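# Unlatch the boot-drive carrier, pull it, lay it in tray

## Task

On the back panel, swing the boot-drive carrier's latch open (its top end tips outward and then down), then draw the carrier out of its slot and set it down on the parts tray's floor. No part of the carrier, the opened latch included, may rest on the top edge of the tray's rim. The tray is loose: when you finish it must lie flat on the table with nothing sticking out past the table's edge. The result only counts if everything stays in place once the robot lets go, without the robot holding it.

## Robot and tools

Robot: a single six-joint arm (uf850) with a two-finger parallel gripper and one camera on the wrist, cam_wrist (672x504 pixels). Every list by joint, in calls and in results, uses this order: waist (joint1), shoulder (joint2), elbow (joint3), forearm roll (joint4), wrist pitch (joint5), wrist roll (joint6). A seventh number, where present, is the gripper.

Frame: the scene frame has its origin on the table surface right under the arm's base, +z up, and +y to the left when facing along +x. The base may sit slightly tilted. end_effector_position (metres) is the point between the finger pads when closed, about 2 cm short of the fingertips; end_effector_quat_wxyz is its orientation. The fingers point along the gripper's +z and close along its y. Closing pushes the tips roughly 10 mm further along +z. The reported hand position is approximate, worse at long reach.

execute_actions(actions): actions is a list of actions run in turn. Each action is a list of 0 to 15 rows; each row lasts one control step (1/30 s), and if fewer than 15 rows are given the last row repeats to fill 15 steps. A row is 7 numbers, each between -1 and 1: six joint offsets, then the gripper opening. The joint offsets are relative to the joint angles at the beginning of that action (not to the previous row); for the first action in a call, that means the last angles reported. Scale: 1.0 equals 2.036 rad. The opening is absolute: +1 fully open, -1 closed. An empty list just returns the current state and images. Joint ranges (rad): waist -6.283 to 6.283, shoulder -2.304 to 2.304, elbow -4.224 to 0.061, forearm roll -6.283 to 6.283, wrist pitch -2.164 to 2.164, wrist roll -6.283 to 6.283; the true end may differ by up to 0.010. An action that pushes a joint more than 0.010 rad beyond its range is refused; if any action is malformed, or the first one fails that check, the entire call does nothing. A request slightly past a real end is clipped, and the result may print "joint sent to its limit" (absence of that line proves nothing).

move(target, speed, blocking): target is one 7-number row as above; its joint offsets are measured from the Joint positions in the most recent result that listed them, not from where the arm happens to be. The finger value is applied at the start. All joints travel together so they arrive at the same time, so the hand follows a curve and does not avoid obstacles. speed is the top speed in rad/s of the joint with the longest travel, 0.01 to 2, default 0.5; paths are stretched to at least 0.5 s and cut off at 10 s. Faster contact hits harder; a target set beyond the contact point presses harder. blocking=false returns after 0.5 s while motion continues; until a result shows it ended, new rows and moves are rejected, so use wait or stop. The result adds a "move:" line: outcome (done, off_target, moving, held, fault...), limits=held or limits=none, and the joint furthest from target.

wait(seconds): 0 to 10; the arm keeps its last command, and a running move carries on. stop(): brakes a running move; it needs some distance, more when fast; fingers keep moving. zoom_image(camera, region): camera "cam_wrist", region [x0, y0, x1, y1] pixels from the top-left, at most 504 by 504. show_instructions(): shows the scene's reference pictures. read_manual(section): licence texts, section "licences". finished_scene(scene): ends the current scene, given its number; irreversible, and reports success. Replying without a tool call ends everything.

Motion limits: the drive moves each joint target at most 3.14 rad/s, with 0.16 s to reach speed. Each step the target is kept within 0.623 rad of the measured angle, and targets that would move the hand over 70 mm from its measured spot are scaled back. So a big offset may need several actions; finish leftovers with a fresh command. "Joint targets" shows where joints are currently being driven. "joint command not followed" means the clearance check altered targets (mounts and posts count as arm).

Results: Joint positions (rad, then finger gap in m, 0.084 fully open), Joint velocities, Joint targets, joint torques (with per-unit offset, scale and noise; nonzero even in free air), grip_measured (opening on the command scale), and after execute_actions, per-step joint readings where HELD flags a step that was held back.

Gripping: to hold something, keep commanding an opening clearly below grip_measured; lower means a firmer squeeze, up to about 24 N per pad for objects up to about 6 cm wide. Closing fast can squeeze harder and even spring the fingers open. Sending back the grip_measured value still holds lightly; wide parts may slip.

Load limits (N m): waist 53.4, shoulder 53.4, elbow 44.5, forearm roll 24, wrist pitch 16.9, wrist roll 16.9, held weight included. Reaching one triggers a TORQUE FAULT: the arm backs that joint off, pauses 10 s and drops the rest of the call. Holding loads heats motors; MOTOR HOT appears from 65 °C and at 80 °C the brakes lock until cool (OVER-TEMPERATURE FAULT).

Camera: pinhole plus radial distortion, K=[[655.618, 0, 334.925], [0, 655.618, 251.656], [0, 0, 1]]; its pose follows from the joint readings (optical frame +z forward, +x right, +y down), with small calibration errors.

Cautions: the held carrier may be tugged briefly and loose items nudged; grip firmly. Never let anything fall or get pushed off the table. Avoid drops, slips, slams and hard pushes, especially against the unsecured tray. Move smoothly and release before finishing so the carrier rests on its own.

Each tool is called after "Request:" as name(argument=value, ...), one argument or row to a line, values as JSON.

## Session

Request:
execute_actions(
  actions=[],
)

Request:
show_instructions(
)

Scene clock: 0.00 s.
end_effector_position=(+0.4863, +0.0190, +0.3079) grip_measured=+1.00 end_effector_quat_wxyz=(-0.014, +0.900, +0.435, -0.022) end_effector_velocity=(+0.000, +0.000, -0.000) end_effector_angular_velocity=(-0.001, +0.000, +0.001)
Joint names: [waist, shoulder, elbow, forearm roll, wrist pitch, wrist roll]
Joint positions: [-0.476 -0.745 -1.095  0.842 -1.063 -2.18   0.084]
Joint velocities: [ 0.001  0.001 -0.    -0.     0.001  0.001 -0.   ]
Joint torques (N m, as the arm reports them, + toward a larger angle): no reading
Joint targets: [-0.476 -0.745 -1.095 0.842 -1.063 -2.180]
camera_calibration (this result's frames):
cam_wrist: T_world_to_cam=[[0.789927, -0.613069, -0.0127169, -0.342889], [-0.613011, -0.790029, 0.00850396, 0.384245], [-0.0152602, 0.00107808, -0.999883, 0.448154], [0, 0, 0, 1]] pos_world=[0.513243, 0.0928664, 0.440474]

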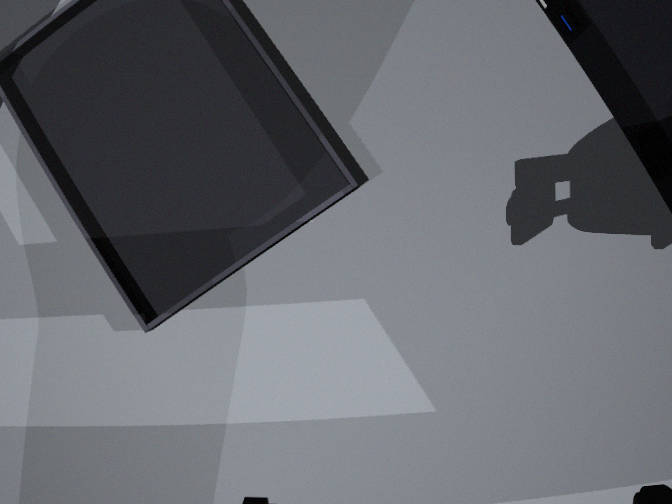

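Reference images for this scene: manual page 1, manual page 2.

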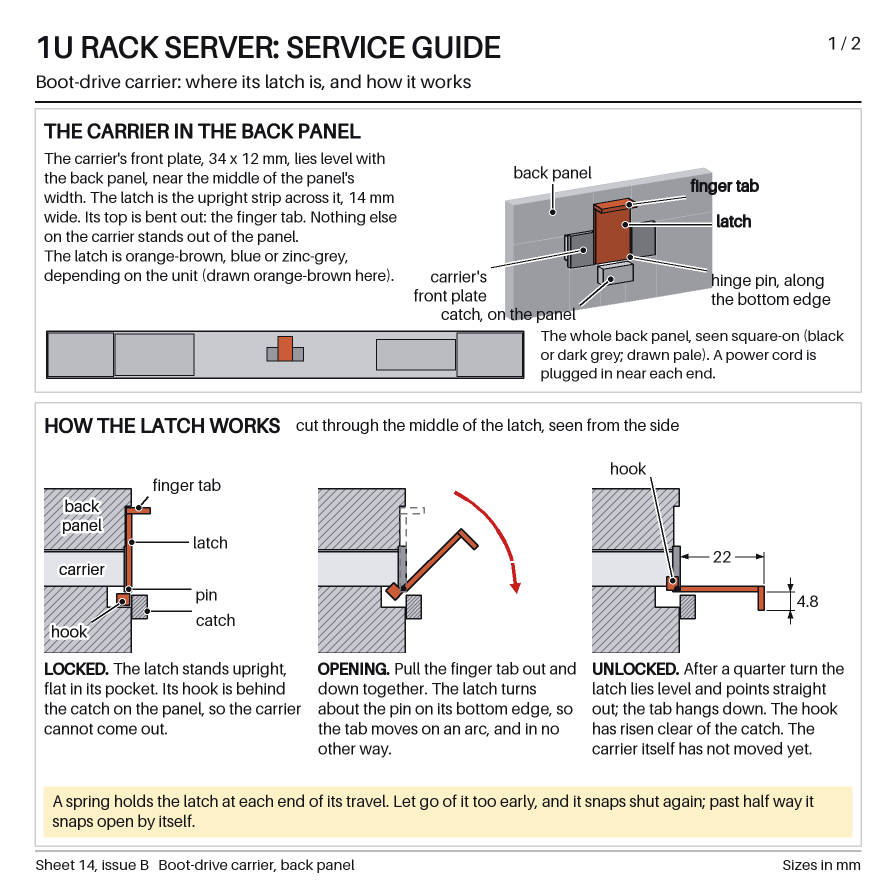

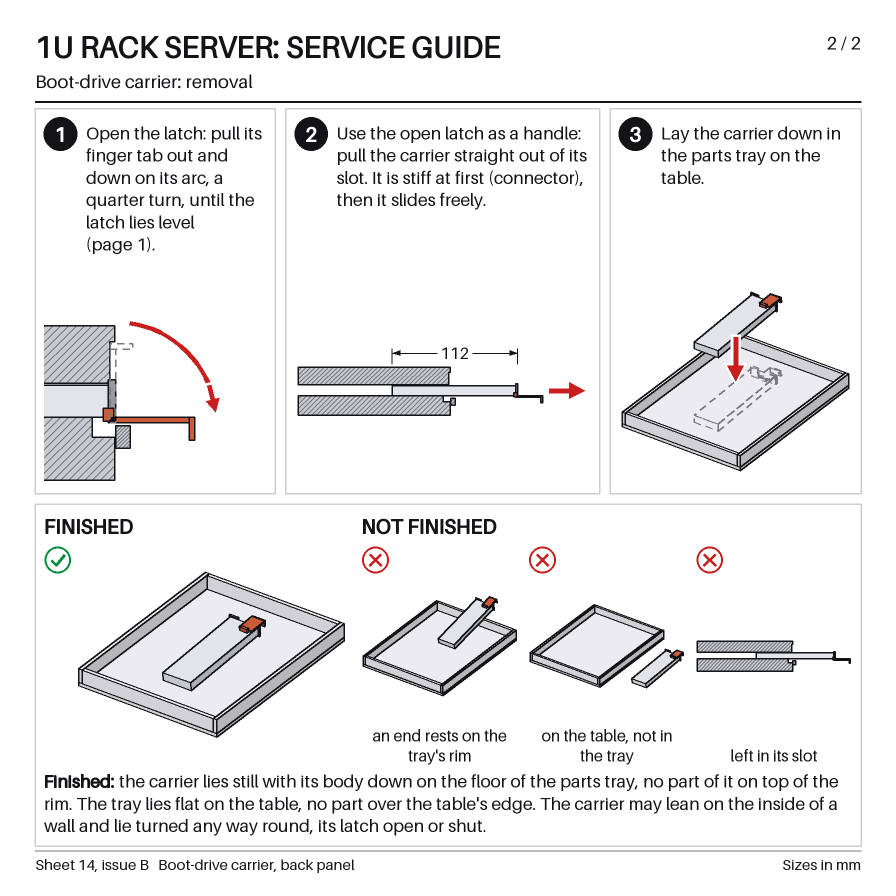

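Request:
move(
  target=[0.0449,-0.1153,-0.1603,0.0421,-0.0036,0.4821,-0.35],
  speed=1.0,
)

Scene clock: 17.50 s.
end_effector_position=(+0.6003, -0.0152, +0.2698) grip_measured=-0.37 end_effector_quat_wxyz=(-0.000, +1.000, +0.001, -0.000) end_effector_velocity=(+0.001, -0.000, -0.000) end_effector_angular_velocity=(-0.000, +0.000, -0.001)
Joint names: [waist, shoulder, elbow, forearm roll, wrist pitch, wrist roll]
Joint positions: [-0.384 -0.979 -1.422  0.928 -1.071 -1.199  0.028]
Joint velocities: [ 0.001 -0.001 -0.002 -0.     0.     0.002 -0.   ]
Joint torques (N m, as the arm reports them, + toward a larger angle): [-26.21  29.68 -16.75   0.97  -0.21   0.78]
Joint targets: [-0.384 -0.979 -1.422 0.928 -1.071 -1.198]
move: done; limits=none; farthest joint: the waist, 0.000 radians from its target (0.091 radians at the start)
camera_calibration (this result's frames):
cam_wrist: T_world_to_cam=[[0.0104046, -0.999419, 0.0324643, -0.00450216], [-0.999795, -0.0109623, -0.0170487, 0.678444], [0.0173946, -0.0322803, -0.999327, 0.39154], [0, 0, 0, 1]] pos_world=[0.671541, 0.0155768, 0.40299]

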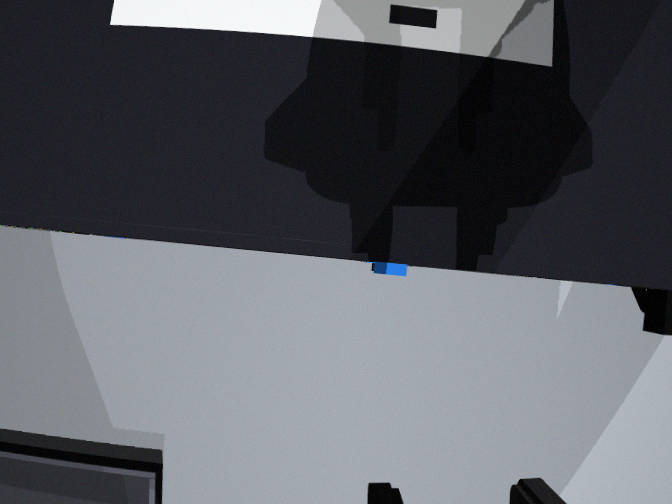

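Request:
zoom_image(
  camera="cam_wrist",
  region=[350, 240, 430, 300],
)

Request:
zoom_image(
  camera="cam_wrist",
  region=[90, 200, 590, 320],
)

Request:
zoom_image(
  camera="cam_wrist",
  region=[360, 464, 420, 504],
)

Request:
zoom_image(
  camera="cam_wrist",
  region=[500, 464, 560, 504],
)

Region (350, 240, 430, 300) of cam_wrist's 672x504 image, scaled by 6.300, with more detail than that image has; it fills the top 378 rows of this view, and the rest is white.

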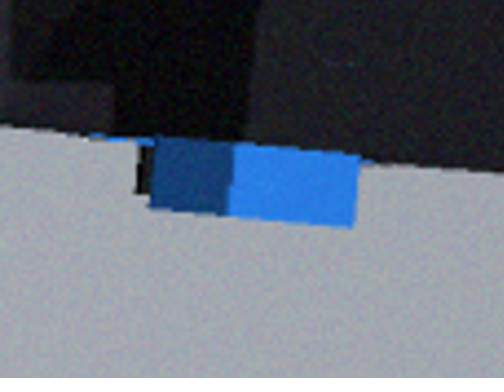

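Region (90, 200, 590, 320) of cam_wrist's 672x504 image, scaled by 1.008, with more detail than that image has; it fills the top 121 rows of this view, and the rest is white.

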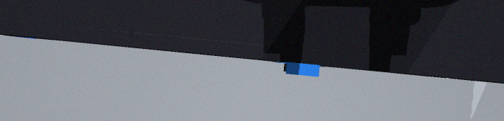

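Region (360, 464, 420, 504) of cam_wrist's 672x504 image, scaled by 8.400, with more detail than that image has.

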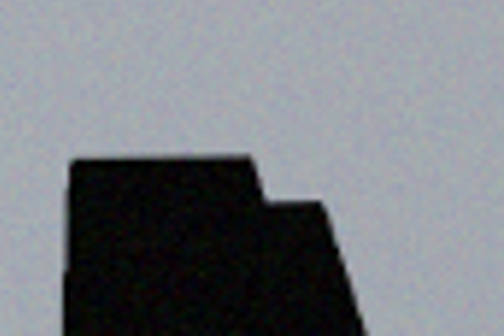

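Region (500, 464, 560, 504) of cam_wrist's 672x504 image, scaled by 8.400, with more detail than that image has.

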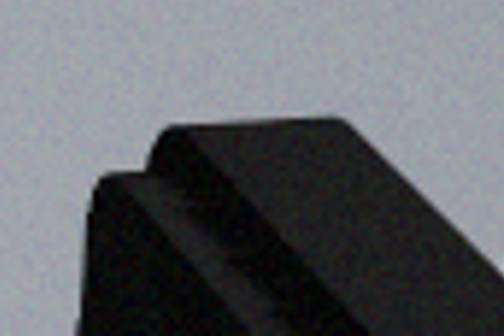

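Request:
move(
  target=[0.08605,-0.08816,-0.06184,0.08094,0.04332,0.03576,-0.35],
  speed=0.2,
)

Request:
zoom_image(
  camera="cam_wrist",
  region=[410, 454, 510, 504],
)

Scene clock: 59.13 s.
end_effector_position=(+0.6477, -0.0094, +0.1400) grip_measured=-0.37 end_effector_quat_wxyz=(+0.000, +0.999, -0.040, -0.000) end_effector_velocity=(+0.000, -0.000, -0.003) end_effector_angular_velocity=(-0.001, +0.001, -0.001)
Joint names: [waist, shoulder, elbow, forearm roll, wrist pitch, wrist roll]
Joint positions: [-0.21  -1.158 -1.547  1.092 -0.983 -1.126  0.028]
Joint velocities: [ 0.003 -0.003 -0.002  0.002  0.002  0.001  0.   ]
Joint torques (N m, as the arm reports them, + toward a larger angle): [-26.21  31.99 -15.17   0.73  -0.2    0.86]
Joint targets: [-0.209 -1.159 -1.547 1.093 -0.983 -1.126]
move: done; limits=none; farthest joint: the waist, 0.001 radians from its target (0.176 radians at the start)
camera_calibration (this result's frames):
cam_wrist: T_world_to_cam=[[-0.0709, -0.996949, 0.0326395, 0.0576216], [-0.997375, 0.0703719, -0.0170529, 0.72286], [0.014704, -0.0337629, -0.999322, 0.26292], [0, 0, 0, 1]] pos_world=[0.721182, 0.0154537, 0.273188]

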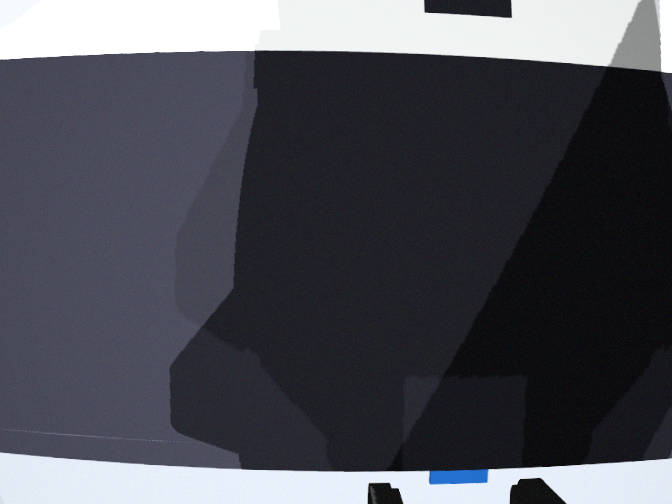

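Region (410, 454, 510, 504) of cam_wrist's 672x504 image, scaled by 5.040, with more detail than that image has.

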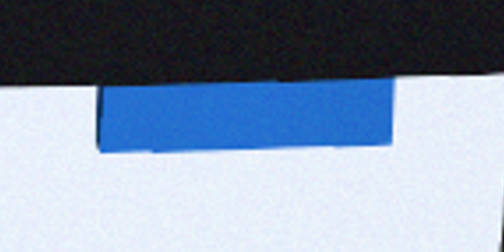

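Request:
move(
  target=[0.00331,-0.00583,-0.00827,0.00122,0,0.00327,-0.5],
  speed=0.025,
)

Scene clock: 102.83 s.
end_effector_position=(+0.6519, -0.0095, +0.1354) grip_measured=-0.52 end_effector_quat_wxyz=(+0.000, +0.999, -0.040, -0.000) end_effector_velocity=(+0.001, -0.000, -0.001) end_effector_angular_velocity=(-0.001, -0.001, -0.000)
Joint names: [waist, shoulder, elbow, forearm roll, wrist pitch, wrist roll]
Joint positions: [-0.203 -1.17  -1.564  1.095 -0.983 -1.119  0.021]
Joint velocities: [ 0.001 -0.002 -0.003  0.001  0.001  0.001  0.   ]
Joint torques (N m, as the arm reports them, + toward a larger angle): [-27.5   33.82 -14.65   0.43  -0.26   0.89]
Joint targets: [-0.203 -1.170 -1.564 1.095 -0.983 -1.119]
move: done; limits=none; farthest joint: the waist, 0.000 radians from its target (0.006 radians at the start)
camera_calibration (this result's frames):
cam_wrist: T_world_to_cam=[[-0.0708296, -0.996954, 0.0326431, 0.0579635], [-0.99738, 0.0703019, -0.017042, 0.726989], [0.0146952, -0.0337647, -0.999322, 0.258337], [0, 0, 0, 1]] pos_world=[0.725393, 0.0154009, 0.268659]

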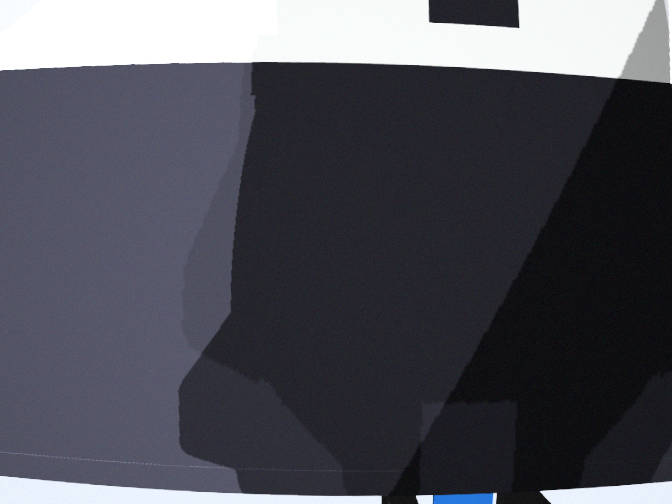

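Request:
execute_actions(
  actions=[
    [[0.00004,-0.00022,-0.00049,-0.00014,-0.00011,0.00031,-0.53],[0.00008,-0.00043,-0.00098,-0.00028,-0.00021,0.00062,-0.55],[0.00012,-0.00065,-0.00147,-0.00042,-0.00032,0.00092,-0.57],[0.00012,-0.00065,-0.00147,-0.00042,-0.00032,0.00092,-0.58],[0.00012,-0.00065,-0.00147,-0.00042,-0.00032,0.00092,-0.59],[0.00012,-0.00065,-0.00147,-0.00042,-0.00032,0.00092,-0.6],[0.00012,-0.00065,-0.00147,-0.00042,-0.00032,0.00092,-0.61],[0.00012,-0.00065,-0.00147,-0.00042,-0.00032,0.00092,-0.62],[0.00012,-0.00065,-0.00147,-0.00042,-0.00032,0.00092,-0.63],[0.00012,-0.00065,-0.00147,-0.00042,-0.00032,0.00092,-0.65],[0.00012,-0.00065,-0.00147,-0.00042,-0.00032,0.00092,-0.67],[0.00012,-0.00065,-0.00147,-0.00042,-0.00032,0.00092,-0.7],[0.00012,-0.00065,-0.00147,-0.00042,-0.00032,0.00092,-0.73],[0.00012,-0.00065,-0.00147,-0.00042,-0.00032,0.00092,-0.77],[0.00012,-0.00065,-0.00147,-0.00042,-0.00032,0.00092,-0.82]],
  ],
)

Request:
wait(
  seconds=0.3,
)

Scene clock: 117.97 s.
end_effector_position=(+0.6525, -0.0096, +0.1354) grip_measured=-0.74 end_effector_quat_wxyz=(+0.000, +0.999, -0.040, -0.000) end_effector_velocity=(-0.000, -0.000, -0.000) end_effector_angular_velocity=(-0.000, +0.000, -0.000)
Joint names: [waist, shoulder, elbow, forearm roll, wrist pitch, wrist roll]
Joint positions: [-0.203 -1.171 -1.566  1.094 -0.983 -1.117  0.012]
Joint velocities: [ 0.    -0.001 -0.001  0.     0.     0.    -0.005]
Joint torques (N m, as the arm reports them, + toward a larger angle): [-26.9   36.05 -15.67   0.62  -0.35   0.64]
Joint targets: [-0.203 -1.171 -1.567 1.094 -0.983 -1.117]
Step readings (joint positions):
0: [-0.203 -1.170 -1.564 1.095 -0.983 -1.119]
1: [-0.203 -1.170 -1.564 1.095 -0.983 -1.119]
2: [-0.203 -1.170 -1.564 1.095 -0.983 -1.119]
4: [-0.203 -1.170 -1.565 1.095 -0.983 -1.119]
8: [-0.203 -1.171 -1.566 1.094 -0.983 -1.118]
15: Joint positions above
camera_calibration (this result's frames):
cam_wrist: T_world_to_cam=[[-0.0710444, -0.996936, 0.0327195, 0.0579925], [-0.997369, 0.0705247, -0.0167739, 0.727551], [0.0144149, -0.0338251, -0.999324, 0.258416], [0, 0, 0, 1]] pos_world=[0.726031, 0.0152455, 0.268548]

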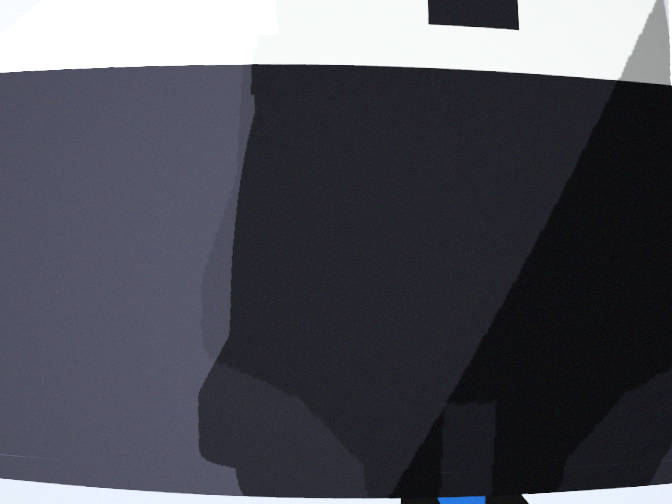

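Scene clock: 118.27 s.
end_effector_position=(+0.6526, -0.0096, +0.1354) grip_measured=-0.74 end_effector_quat_wxyz=(+0.000, +0.999, -0.040, -0.000) end_effector_velocity=(-0.000, -0.000, -0.000) end_effector_angular_velocity=(-0.000, +0.001, -0.001)
Joint names: [waist, shoulder, elbow, forearm roll, wrist pitch, wrist roll]
Joint positions: [-0.203 -1.171 -1.567  1.094 -0.983 -1.117  0.012]
Joint velocities: [-0.     0.     0.001 -0.001  0.     0.001  0.   ]
Joint torques (N m, as the arm reports them, + toward a larger angle): [-26.58  34.07 -17.18   0.44  -0.31   0.8 ]
Joint targets: [-0.203 -1.171 -1.567 1.094 -0.983 -1.117]
wait: 0.30 s; at rest by 0.17 s
camera_calibration (this result's frames):
cam_wrist: T_world_to_cam=[[-0.0709962, -0.99694, 0.0327042, 0.0579869], [-0.997372, 0.0704755, -0.0168095, 0.727599], [0.0144532, -0.0338117, -0.999324, 0.258409], [0, 0, 0, 1]] pos_world=[0.726068, 0.0152689, 0.268569]

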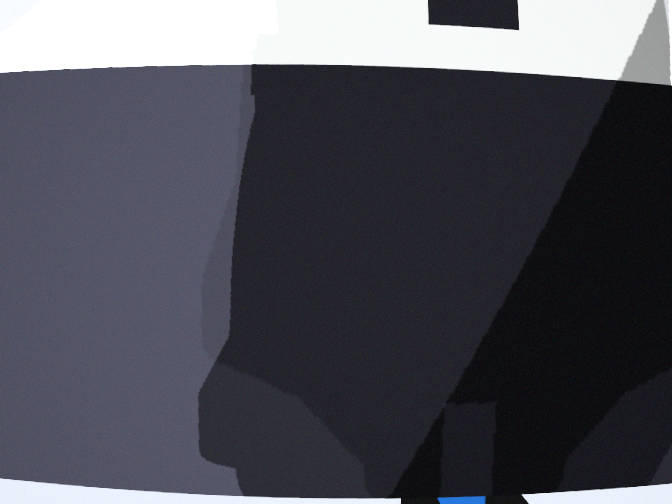

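Request:
execute_actions(
  actions=[
    [[-0.00003,0.0008,0.0021,0.0008,0.00055,-0.0014,-0.85],[-0.00005,0.00159,0.00417,0.00157,0.0011,-0.00284,-0.85],[-0.00002,0.0023,0.00616,0.0024,0.00167,-0.00424,-0.85],[0.00002,0.00299,0.00814,0.00324,0.00224,-0.00564,-0.85],[0.00012,0.0036,0.01002,0.00412,0.00283,-0.00702,-0.85],[0.00022,0.0042,0.0119,0.005,0.00342,-0.0084,-0.85],[0.00041,0.00468,0.01367,0.00597,0.00404,-0.00978,-0.85],[0.0006,0.00516,0.01544,0.00693,0.00466,-0.01116,-0.85],[0.00084,0.00558,0.01712,0.0079,0.00528,-0.0125,-0.85],[0.00107,0.006,0.01879,0.00888,0.0059,-0.01384,-0.85]],
    [[0.0004,0.00045,0.0022,0.0014,0.0009,-0.0018,-0.85],[0.00054,0.00061,0.00297,0.00193,0.00119,-0.00249,-0.85],[0.00094,0.00082,0.00452,0.0031,0.0019,-0.00389,-0.85],[0.00134,0.00102,0.00606,0.00427,0.00261,-0.00528,-0.85],[0.00176,0.00106,0.00716,0.00528,0.0032,-0.00636,-0.85],[0.00217,0.00109,0.00825,0.00628,0.00379,-0.00744,-0.85],[0.00272,0.00103,0.0094,0.0075,0.0045,-0.00869,-0.85],[0.00326,0.00096,0.01056,0.00872,0.00521,-0.00993,-0.85],[0.00379,0.00075,0.01127,0.00973,0.00578,-0.01084,-0.85],[0.00431,0.00054,0.01198,0.01074,0.00634,-0.01175,-0.85]],
  ],
)

Request:
zoom_image(
  camera="cam_wrist",
  region=[370, 404, 570, 504],
)

Scene clock: 144.37 s.
end_effector_position=(+0.6363, -0.0082, +0.1224) grip_measured=-0.72 end_effector_quat_wxyz=(-0.001, +0.999, -0.040, -0.001) end_effector_velocity=(-0.004, +0.000, -0.007) end_effector_angular_velocity=(-0.002, -0.004, +0.001)
Joint names: [waist, shoulder, elbow, forearm roll, wrist pitch, wrist roll]
Joint positions: [-0.193 -1.159 -1.509  1.13  -0.962 -1.165  0.012]
Joint velocities: [ 0.008 -0.     0.016  0.021  0.013 -0.02   0.   ]
Joint torques (N m, as the arm reports them, + toward a larger angle): [-24.87  35.56 -17.63   1.18   0.14   0.87]
Joint targets: [-0.193 -1.159 -1.507 1.132 -0.960 -1.167]
Step readings (joint positions; steps 1 to 15: 1st action; 16 to 30: 2nd action):
0: [-0.203 -1.171 -1.567 1.094 -0.983 -1.117]
1: [-0.203 -1.171 -1.567 1.094 -0.983 -1.118]
2: [-0.203 -1.171 -1.566 1.094 -0.983 -1.118]
4: [-0.203 -1.170 -1.564 1.096 -0.981 -1.120]
8: [-0.203 -1.165 -1.552 1.101 -0.978 -1.129]
15: [-0.201 -1.160 -1.532 1.110 -0.973 -1.143]
16: [-0.201 -1.160 -1.531 1.110 -0.973 -1.144]
17: [-0.201 -1.159 -1.530 1.111 -0.972 -1.144]
19: [-0.201 -1.159 -1.528 1.112 -0.972 -1.146]
23: [-0.198 -1.158 -1.520 1.118 -0.968 -1.153]
30: Joint positions above
camera_calibration (this result's frames):
cam_wrist: T_world_to_cam=[[-0.0711603, -0.996981, 0.031072, 0.0589874], [-0.99737, 0.0706891, -0.0160089, 0.710967], [0.0137641, -0.0321295, -0.999389, 0.246154], [0, 0, 0, 1]] pos_world=[0.709906, 0.0164605, 0.255553]

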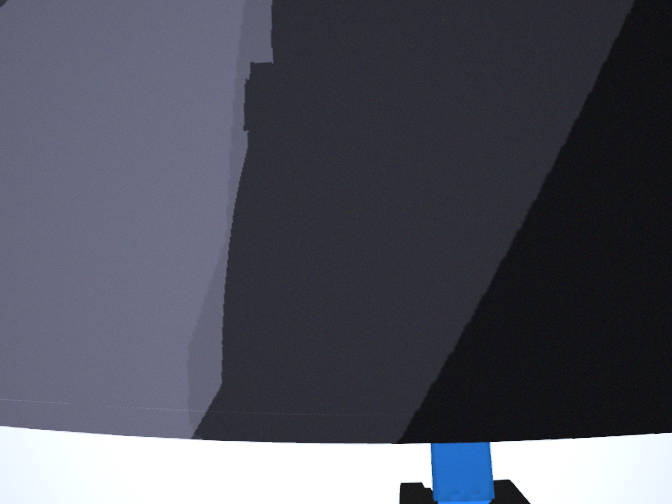

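Region (370, 404, 570, 504) of cam_wrist's 672x504 image, scaled by 2.520, with more detail than that image has.

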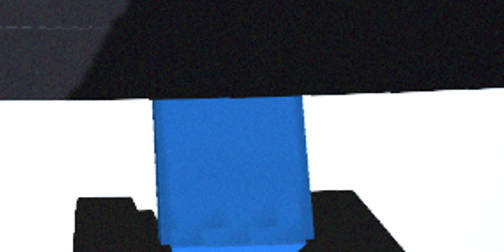

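Request:
execute_actions(
  actions=[
    [[0.0007,-0.0002,0.0013,0.0015,0.0009,-0.0015,-0.85],[0.00138,-0.00045,0.0022,0.0028,0.0016,-0.0026,-0.85],[0.00207,-0.0008,0.003,0.00405,0.0023,-0.0037,-0.85],[0.00276,-0.00116,0.0036,0.00527,0.00294,-0.00471,-0.85],[0.0035,-0.00183,0.0036,0.0063,0.00346,-0.0053,-0.85],[0.00423,-0.0025,0.0036,0.00731,0.00397,-0.00588,-0.85],[0.00496,-0.00316,0.00356,0.00833,0.00449,-0.00647,-0.85],[0.00569,-0.00383,0.00355,0.00935,0.005,-0.00705,-0.85]],
    [[0,0,0,0,0,0,-0.7],[0,0,0,0,0,0,-0.64],[0,0,0,0,0,0,-0.58],[0,0,0,0,0,0,-0.53],[0,0,0,0,0,0,-0.5],[0,0,0,0,0,0,-0.5],[0.00025,-0.0014,-0.00317,-0.0009,-0.00069,0.00199,-0.5],[0.00058,-0.00327,-0.0074,-0.0021,-0.00161,0.00464,-0.5],[0.00092,-0.00514,-0.01163,-0.0033,-0.00254,0.00729,-0.5],[0.00125,-0.007,-0.01586,-0.0045,-0.00346,0.00995,-0.5],[0.0015,-0.0084,-0.019,-0.0054,-0.00415,0.0119,-0.5],[0.00167,-0.00934,-0.02115,-0.006,-0.00461,0.01326,-0.5]],
  ],
)

Request:
wait(
  seconds=0.3,
)

Scene clock: 163.03 s.
end_effector_position=(+0.6426, -0.0086, +0.1122) grip_measured=-0.52 end_effector_quat_wxyz=(-0.001, +0.999, -0.040, -0.001) end_effector_velocity=(+0.027, -0.002, -0.001) end_effector_angular_velocity=(+0.001, +0.001, +0.002)
Joint names: [waist, shoulder, elbow, forearm roll, wrist pitch, wrist roll]
Joint positions: [-0.18  -1.18  -1.534  1.139 -0.959 -1.158  0.021]
Joint velocities: [ 0.009 -0.047 -0.105 -0.03  -0.022  0.064  0.   ]
Joint torques (N m, as the arm reports them, + toward a larger angle): [-28.31  36.77 -13.86   0.09  -0.12   0.78]
Joint targets: [-0.179 -1.185 -1.545 1.136 -0.961 -1.152]
Step readings (joint positions; steps 1 to 15: 1st action; 16 to 30: 2nd action):
0: [-0.193 -1.159 -1.507 1.132 -0.960 -1.167]
1: [-0.193 -1.159 -1.507 1.132 -0.960 -1.167]
2: [-0.192 -1.159 -1.507 1.132 -0.960 -1.167]
4: [-0.192 -1.159 -1.506 1.134 -0.959 -1.168]
8: [-0.187 -1.162 -1.503 1.140 -0.956 -1.174]
15: [-0.182 -1.166 -1.502 1.148 -0.952 -1.179]
16: [-0.182 -1.166 -1.502 1.148 -0.952 -1.179]
17: [-0.182 -1.166 -1.502 1.148 -0.952 -1.179]
19: [-0.182 -1.166 -1.502 1.148 -0.952 -1.179]
23: [-0.182 -1.166 -1.503 1.148 -0.952 -1.178]
30: Joint positions above
camera_calibration (this result's frames):
cam_wrist: T_world_to_cam=[[-0.0707067, -0.997, 0.0314807, 0.059012], [-0.997394, 0.07021, -0.0166129, 0.717205], [0.0143528, -0.0325733, -0.999366, 0.235484], [0, 0, 0, 1]] pos_world=[0.716128, 0.0161505, 0.245392]

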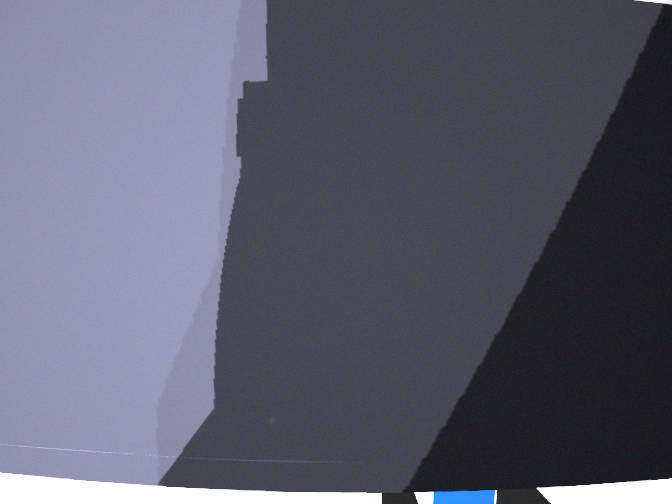

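Scene clock: 163.33 s.
end_effector_position=(+0.6452, -0.0088, +0.1121) grip_measured=-0.52 end_effector_quat_wxyz=(-0.001, +0.999, -0.040, -0.001) end_effector_velocity=(+0.001, -0.000, -0.000) end_effector_angular_velocity=(+0.000, +0.000, -0.000)
Joint names: [waist, shoulder, elbow, forearm roll, wrist pitch, wrist roll]
Joint positions: [-0.179 -1.185 -1.544  1.136 -0.961 -1.152  0.021]
Joint velocities: [ 0.    -0.003 -0.005 -0.002 -0.001  0.003 -0.   ]
Joint torques (N m, as the arm reports them, + toward a larger angle): [-25.48  35.06 -14.02   0.92  -0.16   0.71]
Joint targets: [-0.179 -1.185 -1.545 1.136 -0.961 -1.152]
wait: 0.30 s; no rest
camera_calibration (this result's frames):
cam_wrist: T_world_to_cam=[[-0.0709543, -0.996989, 0.0312692, 0.0592019], [-0.997378, 0.0704654, -0.0164705, 0.719754], [0.0142175, -0.0323559, -0.999375, 0.235465], [0, 0, 0, 1]] pos_world=[0.71872, 0.0159246, 0.245322]

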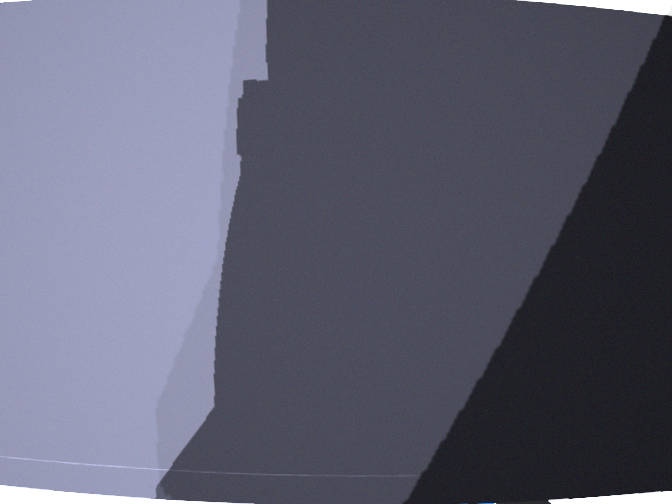

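Request:
execute_actions(
  actions=[
    [[0,0,0,0,0,0,-0.55],[0,0,0,0,0,0,-0.58],[0,0,0,0,0,0,-0.61],[0,0,0,0,0,0,-0.63],[0,0,0,0,0,0,-0.65],[0,0,0,0,0,0,-0.67],[0,0,0,0,0,0,-0.69],[0,0,0,0,0,0,-0.71],[0,0,0,0,0,0,-0.74],[0,0,0,0,0,0,-0.78],[0,0,0,0,0,0,-0.83],[0,0,0,0,0,0,-0.9],[0,0,0,0,0,0,-1]],
  ],
)

Request:
move(
  target=[-0.00137,0.00805,0.01838,0.0054,0.00398,-0.01165,-1],
  speed=0.04,
)

Scene clock: 171.70 s.
end_effector_position=(+0.6452, -0.0089, +0.1121) grip_measured=-0.70 end_effector_quat_wxyz=(-0.000, +0.999, -0.040, -0.001) end_effector_velocity=(+0.000, -0.000, -0.000) end_effector_angular_velocity=(-0.001, -0.000, +0.001)
Joint names: [waist, shoulder, elbow, forearm roll, wrist pitch, wrist roll]
Joint positions: [-0.179 -1.185 -1.544  1.136 -0.961 -1.152  0.013]
Joint velocities: [ 0.    -0.    -0.    -0.     0.001 -0.    -0.   ]
Joint torques (N m, as the arm reports them, + toward a larger angle): [-26.86  33.77 -14.63   0.28  -0.63   0.75]
Joint targets: [-0.179 -1.185 -1.544 1.136 -0.961 -1.152]
Step readings (joint positions):
0: [-0.179 -1.185 -1.545 1.136 -0.961 -1.152]
1: [-0.179 -1.185 -1.545 1.136 -0.961 -1.152]
2: [-0.179 -1.185 -1.545 1.136 -0.961 -1.152]
4: [-0.179 -1.185 -1.545 1.136 -0.961 -1.152]
8: [-0.179 -1.185 -1.544 1.136 -0.961 -1.152]
15: Joint positions above
camera_calibration (this result's frames):
cam_wrist: T_world_to_cam=[[-0.0710966, -0.996968, 0.0316321, 0.0591037], [-0.997366, 0.0705975, -0.0166262, 0.71978], [0.0143427, -0.0327308, -0.999361, 0.235375], [0, 0, 0, 1]] pos_world=[0.718711, 0.0158138, 0.245322]

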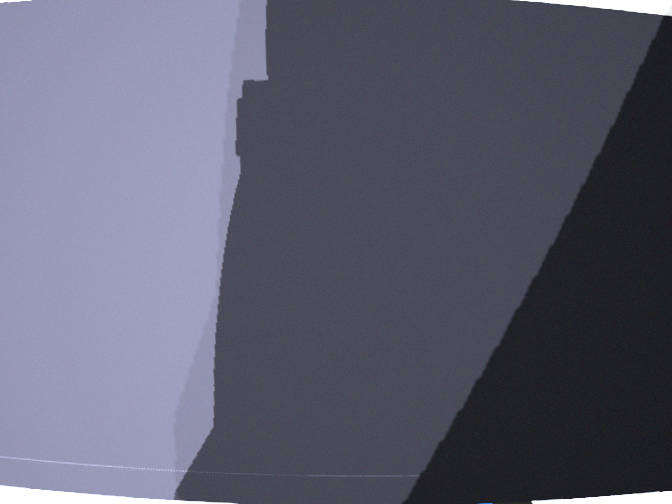

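Scene clock: 173.00 s.
end_effector_position=(+0.6352, -0.0082, +0.1121) grip_measured=-0.70 end_effector_quat_wxyz=(-0.000, +0.999, -0.040, -0.001) end_effector_velocity=(+0.000, -0.000, +0.000) end_effector_angular_velocity=(-0.002, -0.002, +0.000)
Joint names: [waist, shoulder, elbow, forearm roll, wrist pitch, wrist roll]
Joint positions: [-0.182 -1.169 -1.507  1.147 -0.953 -1.175  0.013]
Joint velocities: [-0.     0.001  0.001  0.001  0.002 -0.001 -0.   ]
Joint torques (N m, as the arm reports them, + toward a larger angle): [-27.9   34.62 -14.64   0.75  -0.14   0.88]
Joint targets: [-0.182 -1.169 -1.507 1.147 -0.952 -1.176]
move: done; limits=none; farthest joint: the waist, 0.000 radians from its target (0.003 radians at the start)
camera_calibration (this result's frames):
cam_wrist: T_world_to_cam=[[-0.0711928, -0.996956, 0.0317767, 0.059162], [-0.997362, 0.0706978, -0.0164375, 0.709792], [0.0141409, -0.0328631, -0.99936, 0.235678], [0, 0, 0, 1]] pos_world=[0.708799, 0.0165462, 0.245314]

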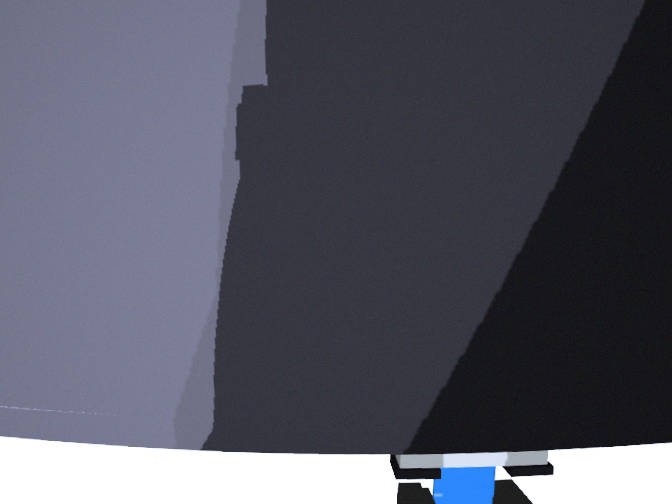

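Request:
execute_actions(
  actions=[
    [[-0.0002,0.00109,0.00255,0.0008,0.00052,-0.00169,-1],[-0.00061,0.00326,0.00764,0.0024,0.00156,-0.00507,-1],[-0.00102,0.00544,0.01273,0.00401,0.0026,-0.00845,-1],[-0.00147,0.00783,0.01833,0.00577,0.00374,-0.01216,-1],[-0.00192,0.01022,0.02394,0.00753,0.00489,-0.01588,-1],[-0.00237,0.01262,0.02954,0.0093,0.00603,-0.0196,-1],[-0.00282,0.01501,0.03514,0.01106,0.00718,-0.02332,-1],[-0.00326,0.0174,0.04074,0.01282,0.00832,-0.02703,-1],[-0.00367,0.01958,0.04584,0.01443,0.00936,-0.03041,-1],[-0.00408,0.02175,0.05093,0.01603,0.0104,-0.03379,-1]],
    [[-0.00048,0.00213,0.00518,0.00171,0.00101,-0.00361,-1],[-0.00096,0.00427,0.01035,0.00343,0.00201,-0.00721,-1],[-0.00144,0.0064,0.01553,0.00514,0.00302,-0.01082,-1],[-0.00192,0.00853,0.0207,0.00685,0.00402,-0.01442,-1],[-0.0024,0.01067,0.02588,0.00857,0.00503,-0.01803,-1],[-0.00289,0.0128,0.03105,0.01028,0.00604,-0.02164,-1],[-0.00337,0.01493,0.03623,0.01199,0.00704,-0.02524,-1],[-0.00385,0.01706,0.0414,0.0137,0.00805,-0.02885,-1],[-0.00433,0.0192,0.04658,0.01542,0.00905,-0.03245,-1],[-0.00481,0.02133,0.05175,0.01713,0.01006,-0.03606,-1]],
    [[-0.00036,0.00157,0.00381,0.00127,0.00074,-0.00267,-1],[-0.00036,0.00157,0.00381,0.00127,0.00074,-0.00267,-1],[-0.00036,0.00157,0.00381,0.00127,0.00074,-0.00267,-1],[-0.00036,0.00157,0.00381,0.00127,0.00074,-0.00267,-1],[-0.00036,0.00157,0.00381,0.00127,0.00074,-0.00267,-0.8],[-0.00036,0.00157,0.00381,0.00127,0.00074,-0.00267,-0.7],[-0.00036,0.00157,0.00381,0.00127,0.00074,-0.00267,-0.62],[-0.00036,0.00157,0.00381,0.00127,0.00074,-0.00267,-0.55],[-0.00036,0.00157,0.00381,0.00127,0.00074,-0.00267,-0.45],[-0.00036,0.00157,0.00381,0.00127,0.00074,-0.00267,-0.3],[-0.00036,0.00157,0.00381,0.00127,0.00074,-0.00267,-0.15],[-0.00036,0.00157,0.00381,0.00127,0.00074,-0.00267,0.05]],
  ],
)

Scene clock: 218.77 s.
end_effector_position=(+0.5788, -0.0037, +0.1121) grip_measured=+0.01 end_effector_quat_wxyz=(-0.001, +0.999, -0.041, -0.001) end_effector_velocity=(-0.000, +0.000, -0.001) end_effector_angular_velocity=(-0.001, +0.001, +0.001)
Joint names: [waist, shoulder, elbow, forearm roll, wrist pitch, wrist roll]
Joint positions: [-0.199 -1.086 -1.311  1.21  -0.914 -1.309  0.044]
Joint velocities: [ 0.001 -0.    -0.    -0.     0.001 -0.     0.027]
Joint torques (N m, as the arm reports them, + toward a larger angle): [-24.24  33.48 -13.71   0.69  -0.29   0.8 ]
Joint targets: [-0.199 -1.086 -1.311 1.210 -0.914 -1.309]
Step readings (joint positions; steps 1 to 15: 1st action; 16 to 30: 2nd action; 31 to 45: 3rd action):
0: [-0.182 -1.169 -1.507 1.147 -0.952 -1.176]
1: [-0.182 -1.169 -1.507 1.147 -0.952 -1.176]
2: [-0.182 -1.168 -1.506 1.147 -0.952 -1.176]
4: [-0.182 -1.166 -1.500 1.149 -0.951 -1.180]
8: [-0.185 -1.153 -1.470 1.158 -0.945 -1.200]
15: [-0.189 -1.129 -1.414 1.176 -0.934 -1.237]
16: [-0.189 -1.128 -1.411 1.177 -0.933 -1.239]
17: [-0.190 -1.127 -1.409 1.178 -0.933 -1.241]
19: [-0.190 -1.124 -1.402 1.180 -0.931 -1.246]
23: [-0.193 -1.112 -1.373 1.190 -0.926 -1.266]
30: [-0.198 -1.090 -1.318 1.208 -0.915 -1.303]
31: [-0.198 -1.088 -1.316 1.209 -0.915 -1.305]
32: [-0.198 -1.088 -1.314 1.209 -0.914 -1.307]
34: [-0.199 -1.087 -1.312 1.210 -0.914 -1.308]
38: [-0.199 -1.087 -1.311 1.210 -0.914 -1.308]
45: Joint positions above
camera_calibration (this result's frames):
cam_wrist: T_world_to_cam=[[-0.0716499, -0.996939, 0.0312817, 0.0599478], [-0.997329, 0.0711605, -0.0164892, 0.653124], [0.0142127, -0.0323796, -0.999375, 0.23658], [0, 0, 0, 1]] pos_world=[0.652312, 0.020948, 0.245326]

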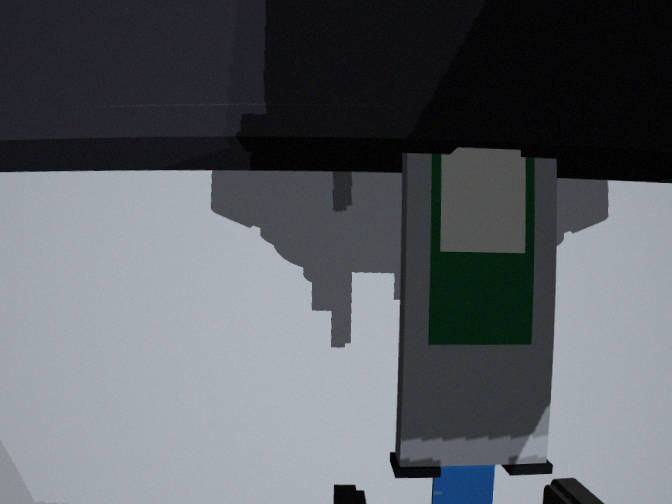

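Request:
move(
  target=[0.00467,-0.04451,-0.11639,-0.04415,-0.02729,0.08237,0.05],
  speed=0.35,
)

Request:
execute_actions(
  actions=[
    [[0,0,0,0,0,0,-0.02],[0,0,0,0,0,0,-0.08],[0,0,0,0,0,0,-0.13],[0,0,0,0,0,0,-0.17],[0,0,0,0,0,0,-0.2],[0,0,0,0,0,0,-0.23],[0,0,0,0,0,0,-0.25],[0,0,0,0,0,0,-0.27],[0,0,0,0,0,0,-0.29],[0,0,0,0,0,0,-0.31],[0,0,0,0,0,0,-0.34],[0,0,0,0,0,0,-0.38],[0,0,0,0,0,0,-0.44],[0,0,0,0,0,0,-0.52],[0,0,0,0,0,0,-0.65]],
  ],
)

Scene clock: 232.23 s.
end_effector_position=(+0.6465, -0.0090, +0.1215) grip_measured=+0.04 end_effector_quat_wxyz=(-0.001, +0.999, -0.041, -0.001) end_effector_velocity=(+0.001, +0.000, -0.000) end_effector_angular_velocity=(+0.000, +0.001, +0.001)
Joint names: [waist, shoulder, elbow, forearm roll, wrist pitch, wrist roll]
Joint positions: [-0.189 -1.177 -1.547  1.12  -0.969 -1.141  0.046]
Joint velocities: [ 0.    -0.001 -0.003 -0.001 -0.001  0.002  0.   ]
Joint torques (N m, as the arm reports them, + toward a larger angle): [-26.33  33.83 -15.81   0.75  -0.17   0.63]
Joint targets: [-0.189 -1.177 -1.548 1.120 -0.969 -1.141]
move: done; limits=none; farthest joint: the elbow, 0.001 radians from its target (0.237 radians at the start)
camera_calibration (this result's frames):
cam_wrist: T_world_to_cam=[[-0.0716168, -0.996949, 0.0310537, 0.0592014], [-0.997333, 0.0711362, -0.0163186, 0.721243], [0.0140597, -0.0321396, -0.999384, 0.244896], [0, 0, 0, 1]] pos_world=[0.720116, 0.0155851, 0.254676]

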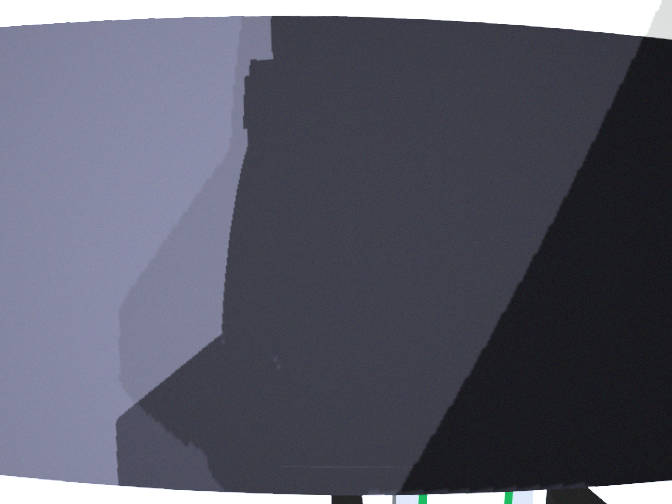

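Scene clock: 232.73 s.
end_effector_position=(+0.6465, -0.0092, +0.1215) grip_measured=-0.28 end_effector_quat_wxyz=(-0.001, +0.999, -0.041, -0.001) end_effector_velocity=(+0.000, +0.000, -0.000) end_effector_angular_velocity=(-0.000, +0.000, +0.001)
Joint names: [waist, shoulder, elbow, forearm roll, wrist pitch, wrist roll]
Joint positions: [-0.189 -1.177 -1.547  1.12  -0.969 -1.141  0.032]
Joint velocities: [ 0.001  0.    -0.    -0.     0.     0.     0.   ]
Joint torques (N m, as the arm reports them, + toward a larger angle): [-23.99  34.9  -14.7    1.03  -0.53   0.54]
Joint targets: [-0.189 -1.177 -1.547 1.120 -0.969 -1.141]
Step readings (joint positions):
0: [-0.189 -1.177 -1.547 1.120 -0.969 -1.141]
1: [-0.189 -1.177 -1.547 1.120 -0.969 -1.141]
2: [-0.189 -1.177 -1.547 1.120 -0.969 -1.141]
4: [-0.189 -1.177 -1.547 1.120 -0.969 -1.141]
8: [-0.189 -1.177 -1.547 1.120 -0.969 -1.141]
15: Joint positions above
camera_calibration (this result's frames):
cam_wrist: T_world_to_cam=[[-0.0718406, -0.996922, 0.0313785, 0.0591436], [-0.997315, 0.0713505, -0.0164705, 0.72125], [0.0141809, -0.0324775, -0.999372, 0.244851], [0, 0, 0, 1]] pos_world=[0.72009, 0.0154522, 0.25472]

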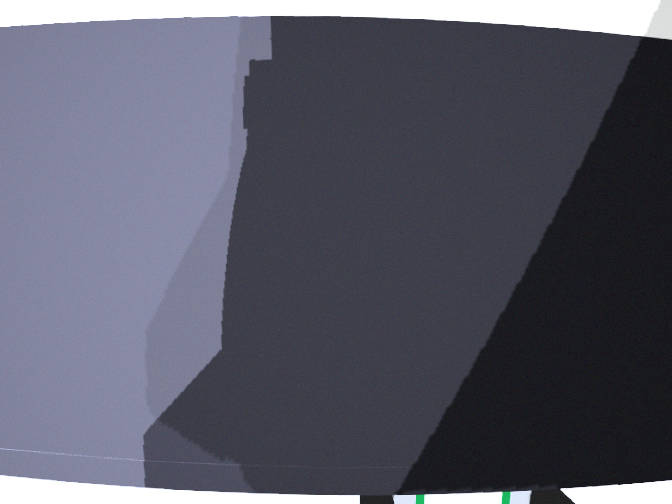

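Request:
execute_actions(
  actions=[
    [[-0.00021,0.00114,0.00261,0.00077,0.00055,-0.00168,-0.7],[-0.00062,0.00341,0.00783,0.00232,0.00165,-0.00503,-0.7],[-0.00103,0.00569,0.01305,0.00387,0.00275,-0.00839,-0.7],[-0.00149,0.00819,0.01879,0.00557,0.00396,-0.01208,-0.7],[-0.00194,0.01069,0.02453,0.00728,0.00517,-0.01577,-0.7],[-0.0024,0.01319,0.03028,0.00898,0.00637,-0.01946,-0.7],[-0.00285,0.01569,0.03602,0.01068,0.00758,-0.02315,-0.7],[-0.0033,0.01819,0.04176,0.01238,0.00879,-0.02684,-0.7],[-0.00372,0.02047,0.04698,0.01393,0.00989,-0.0302,-0.7],[-0.00413,0.02274,0.0522,0.01548,0.01099,-0.03355,-0.7]],
    [[-0.00049,0.00229,0.00542,0.00169,0.00109,-0.00365,-0.7],[-0.00099,0.00457,0.01083,0.00337,0.00218,-0.0073,-0.7],[-0.00148,0.00686,0.01625,0.00506,0.00328,-0.01094,-0.7],[-0.00198,0.00914,0.02167,0.00674,0.00437,-0.01459,-0.7],[-0.00247,0.01143,0.02709,0.00843,0.00546,-0.01824,-0.7],[-0.00296,0.01371,0.0325,0.01011,0.00655,-0.02189,-0.7],[-0.00346,0.016,0.03792,0.0118,0.00764,-0.02554,-0.7],[-0.00395,0.01828,0.04334,0.01348,0.00874,-0.02918,-0.7],[-0.00445,0.02057,0.04875,0.01517,0.00983,-0.03283,-0.7],[-0.00494,0.02285,0.05417,0.01685,0.01092,-0.03648,-0.7]],
  ],
)

Request:
wait(
  seconds=0.4,
)

Scene clock: 256.87 s.
end_effector_position=(+0.5917, -0.0046, +0.1212) grip_measured=-0.28 end_effector_quat_wxyz=(-0.001, +0.999, -0.041, -0.001) end_effector_velocity=(-0.030, +0.003, +0.000) end_effector_angular_velocity=(-0.001, -0.001, +0.003)
Joint names: [waist, shoulder, elbow, forearm roll, wrist pitch, wrist roll]
Joint positions: [-0.206 -1.093 -1.352  1.18  -0.929 -1.269  0.032]
Joint velocities: [-0.009  0.044  0.103  0.033  0.021 -0.073  0.   ]
Joint torques (N m, as the arm reports them, + toward a larger angle): [-25.56  34.72 -15.32   0.43  -0.29   0.87]
Joint targets: [-0.207 -1.089 -1.341 1.183 -0.927 -1.277]
Step readings (joint positions; steps 1 to 15: 1st action; 16 to 30: 2nd action):
0: [-0.189 -1.177 -1.547 1.120 -0.969 -1.141]
1: [-0.189 -1.177 -1.547 1.120 -0.969 -1.141]
2: [-0.189 -1.177 -1.547 1.121 -0.969 -1.142]
4: [-0.190 -1.174 -1.541 1.123 -0.967 -1.146]
8: [-0.192 -1.161 -1.510 1.132 -0.962 -1.165]
15: [-0.197 -1.135 -1.451 1.149 -0.949 -1.202]
16: [-0.197 -1.134 -1.448 1.149 -0.949 -1.204]
17: [-0.197 -1.133 -1.446 1.150 -0.948 -1.206]
19: [-0.198 -1.130 -1.439 1.152 -0.947 -1.211]
23: [-0.201 -1.117 -1.409 1.162 -0.941 -1.231]
30: Joint positions above
camera_calibration (this result's frames):
cam_wrist: T_world_to_cam=[[-0.0720751, -0.996955, 0.0297701, 0.0601484], [-0.997303, 0.0716214, -0.0160343, 0.66617], [0.0138533, -0.0308455, -0.999428, 0.245679], [0, 0, 0, 1]] pos_world=[0.665305, 0.0198313, 0.254429]

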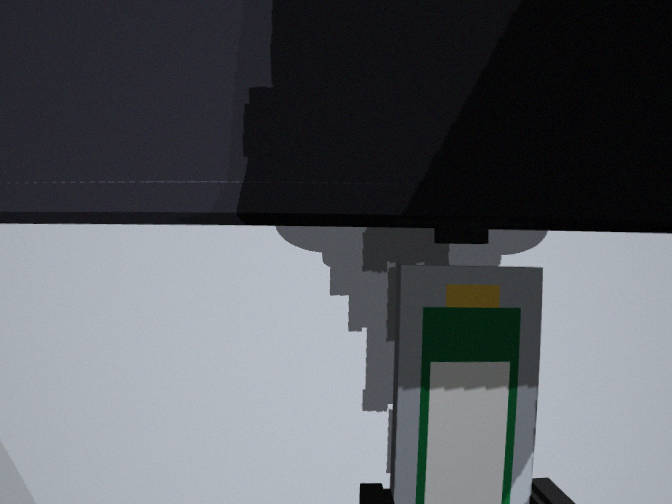

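Scene clock: 257.27 s.
end_effector_position=(+0.5887, -0.0043, +0.1212) grip_measured=-0.28 end_effector_quat_wxyz=(-0.001, +0.999, -0.041, -0.001) end_effector_velocity=(-0.001, -0.000, +0.001) end_effector_angular_velocity=(-0.001, -0.001, -0.000)
Joint names: [waist, shoulder, elbow, forearm roll, wrist pitch, wrist roll]
Joint positions: [-0.207 -1.089 -1.341  1.183 -0.927 -1.277  0.032]
Joint velocities: [-0.001  0.002  0.003  0.001  0.001 -0.002 -0.   ]
Joint torques (N m, as the arm reports them, + toward a larger angle): [-24.92  33.7  -14.54   0.33  -0.09   1.07]
Joint targets: [-0.207 -1.089 -1.341 1.183 -0.927 -1.277]
wait: 0.40 s; at rest by 0.37 s
camera_calibration (this result's frames):
cam_wrist: T_world_to_cam=[[-0.0717481, -0.996973, 0.0299547, 0.0600246], [-0.997326, 0.0712893, -0.016112, 0.663192], [0.0139278, -0.0310306, -0.999421, 0.245684], [0, 0, 0, 1]] pos_world=[0.662303, 0.0201881, 0.254429]

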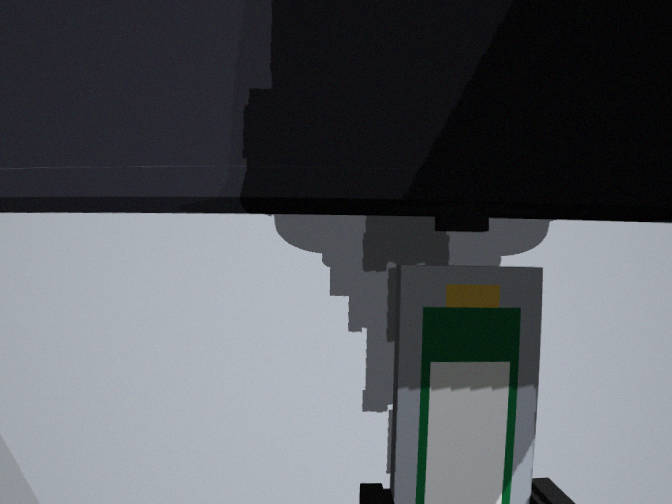

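Request:
move(
  target=[0.13296,0.27554,0.28423,0.12917,0.03433,0.76704,-0.7],
  speed=1.0,
)

Scene clock: 271.70 s.
end_effector_position=(+0.4641, +0.2204, +0.1096) grip_measured=-0.28 end_effector_quat_wxyz=(+0.000, +0.681, -0.732, -0.000) end_effector_velocity=(-0.001, +0.000, -0.000) end_effector_angular_velocity=(-0.001, +0.001, -0.002)
Joint names: [waist, shoulder, elbow, forearm roll, wrist pitch, wrist roll]
Joint positions: [ 0.064 -0.528 -0.763  1.446 -0.857  0.285  0.032]
Joint velocities: [0.001 0.001 0.002 0.    0.001 0.002 0.   ]
Joint torques (N m, as the arm reports them, + toward a larger angle): [-18.88  26.63 -11.87   0.7   -0.26   0.77]
Joint targets: [0.064 -0.528 -0.763 1.446 -0.857 0.285]
move: done; limits=none; farthest joint: the elbow, 0.001 radians from its target (0.579 radians at the start)
camera_calibration (this result's frames):
cam_wrist: T_world_to_cam=[[-0.99747, 0.0626667, 0.0335764, 0.471088], [0.0621038, 0.997915, -0.0175541, -0.173057], [-0.0346064, -0.0154245, -0.999282, 0.261887], [0, 0, 0, 1]] pos_world=[0.489706, 0.147215, 0.242843]

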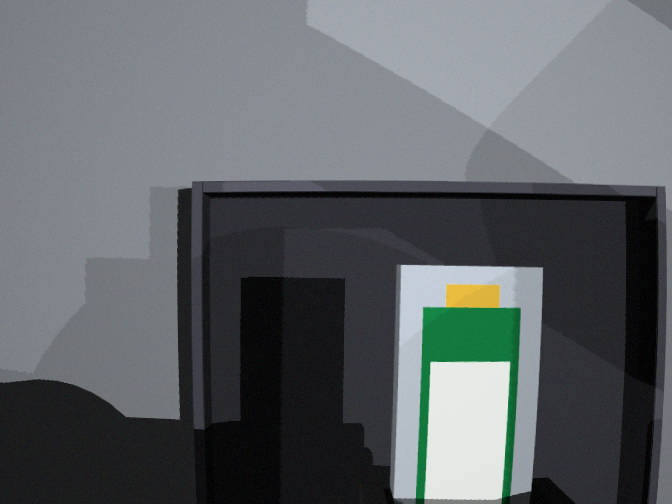

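Request:
move(
  target=[0.06584,-0.06577,-0.01504,0.11431,-0.0102,-0.07061,-0.7],
  speed=0.22,
)

Scene clock: 298.30 s.
end_effector_position=(+0.4590, +0.2319, +0.0310) grip_measured=-0.28 end_effector_quat_wxyz=(-0.017, +0.681, -0.732, -0.016) end_effector_velocity=(-0.001, -0.000, -0.001) end_effector_angular_velocity=(-0.000, +0.001, -0.002)
Joint names: [waist, shoulder, elbow, forearm roll, wrist pitch, wrist roll]
Joint positions: [ 0.198 -0.662 -0.794  1.678 -0.878  0.141  0.032]
Joint velocities: [ 0.002 -0.002  0.001  0.002  0.    -0.     0.   ]
Joint torques (N m, as the arm reports them, + toward a larger angle): [-19.81  28.9   -8.53   0.59  -0.23   0.9 ]
Joint targets: [0.198 -0.662 -0.794 1.678 -0.878 0.141]
move: done; limits=none; farthest joint: the waist, 0.001 radians from its target (0.134 radians at the start)
camera_calibration (this result's frames):
cam_wrist: T_world_to_cam=[[-0.997605, 0.0609313, 0.032723, 0.468392], [0.0619023, 0.997645, 0.0295286, -0.186898], [-0.0308467, 0.0314835, -0.999028, 0.170707], [0, 0, 0, 1]] pos_world=[0.484106, 0.152544, 0.160733]

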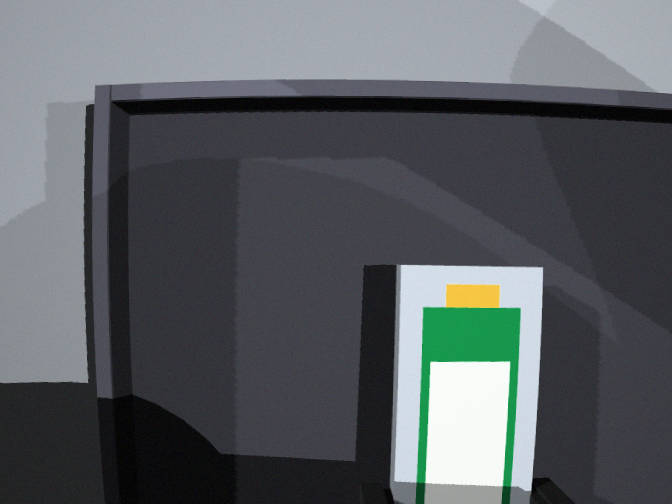

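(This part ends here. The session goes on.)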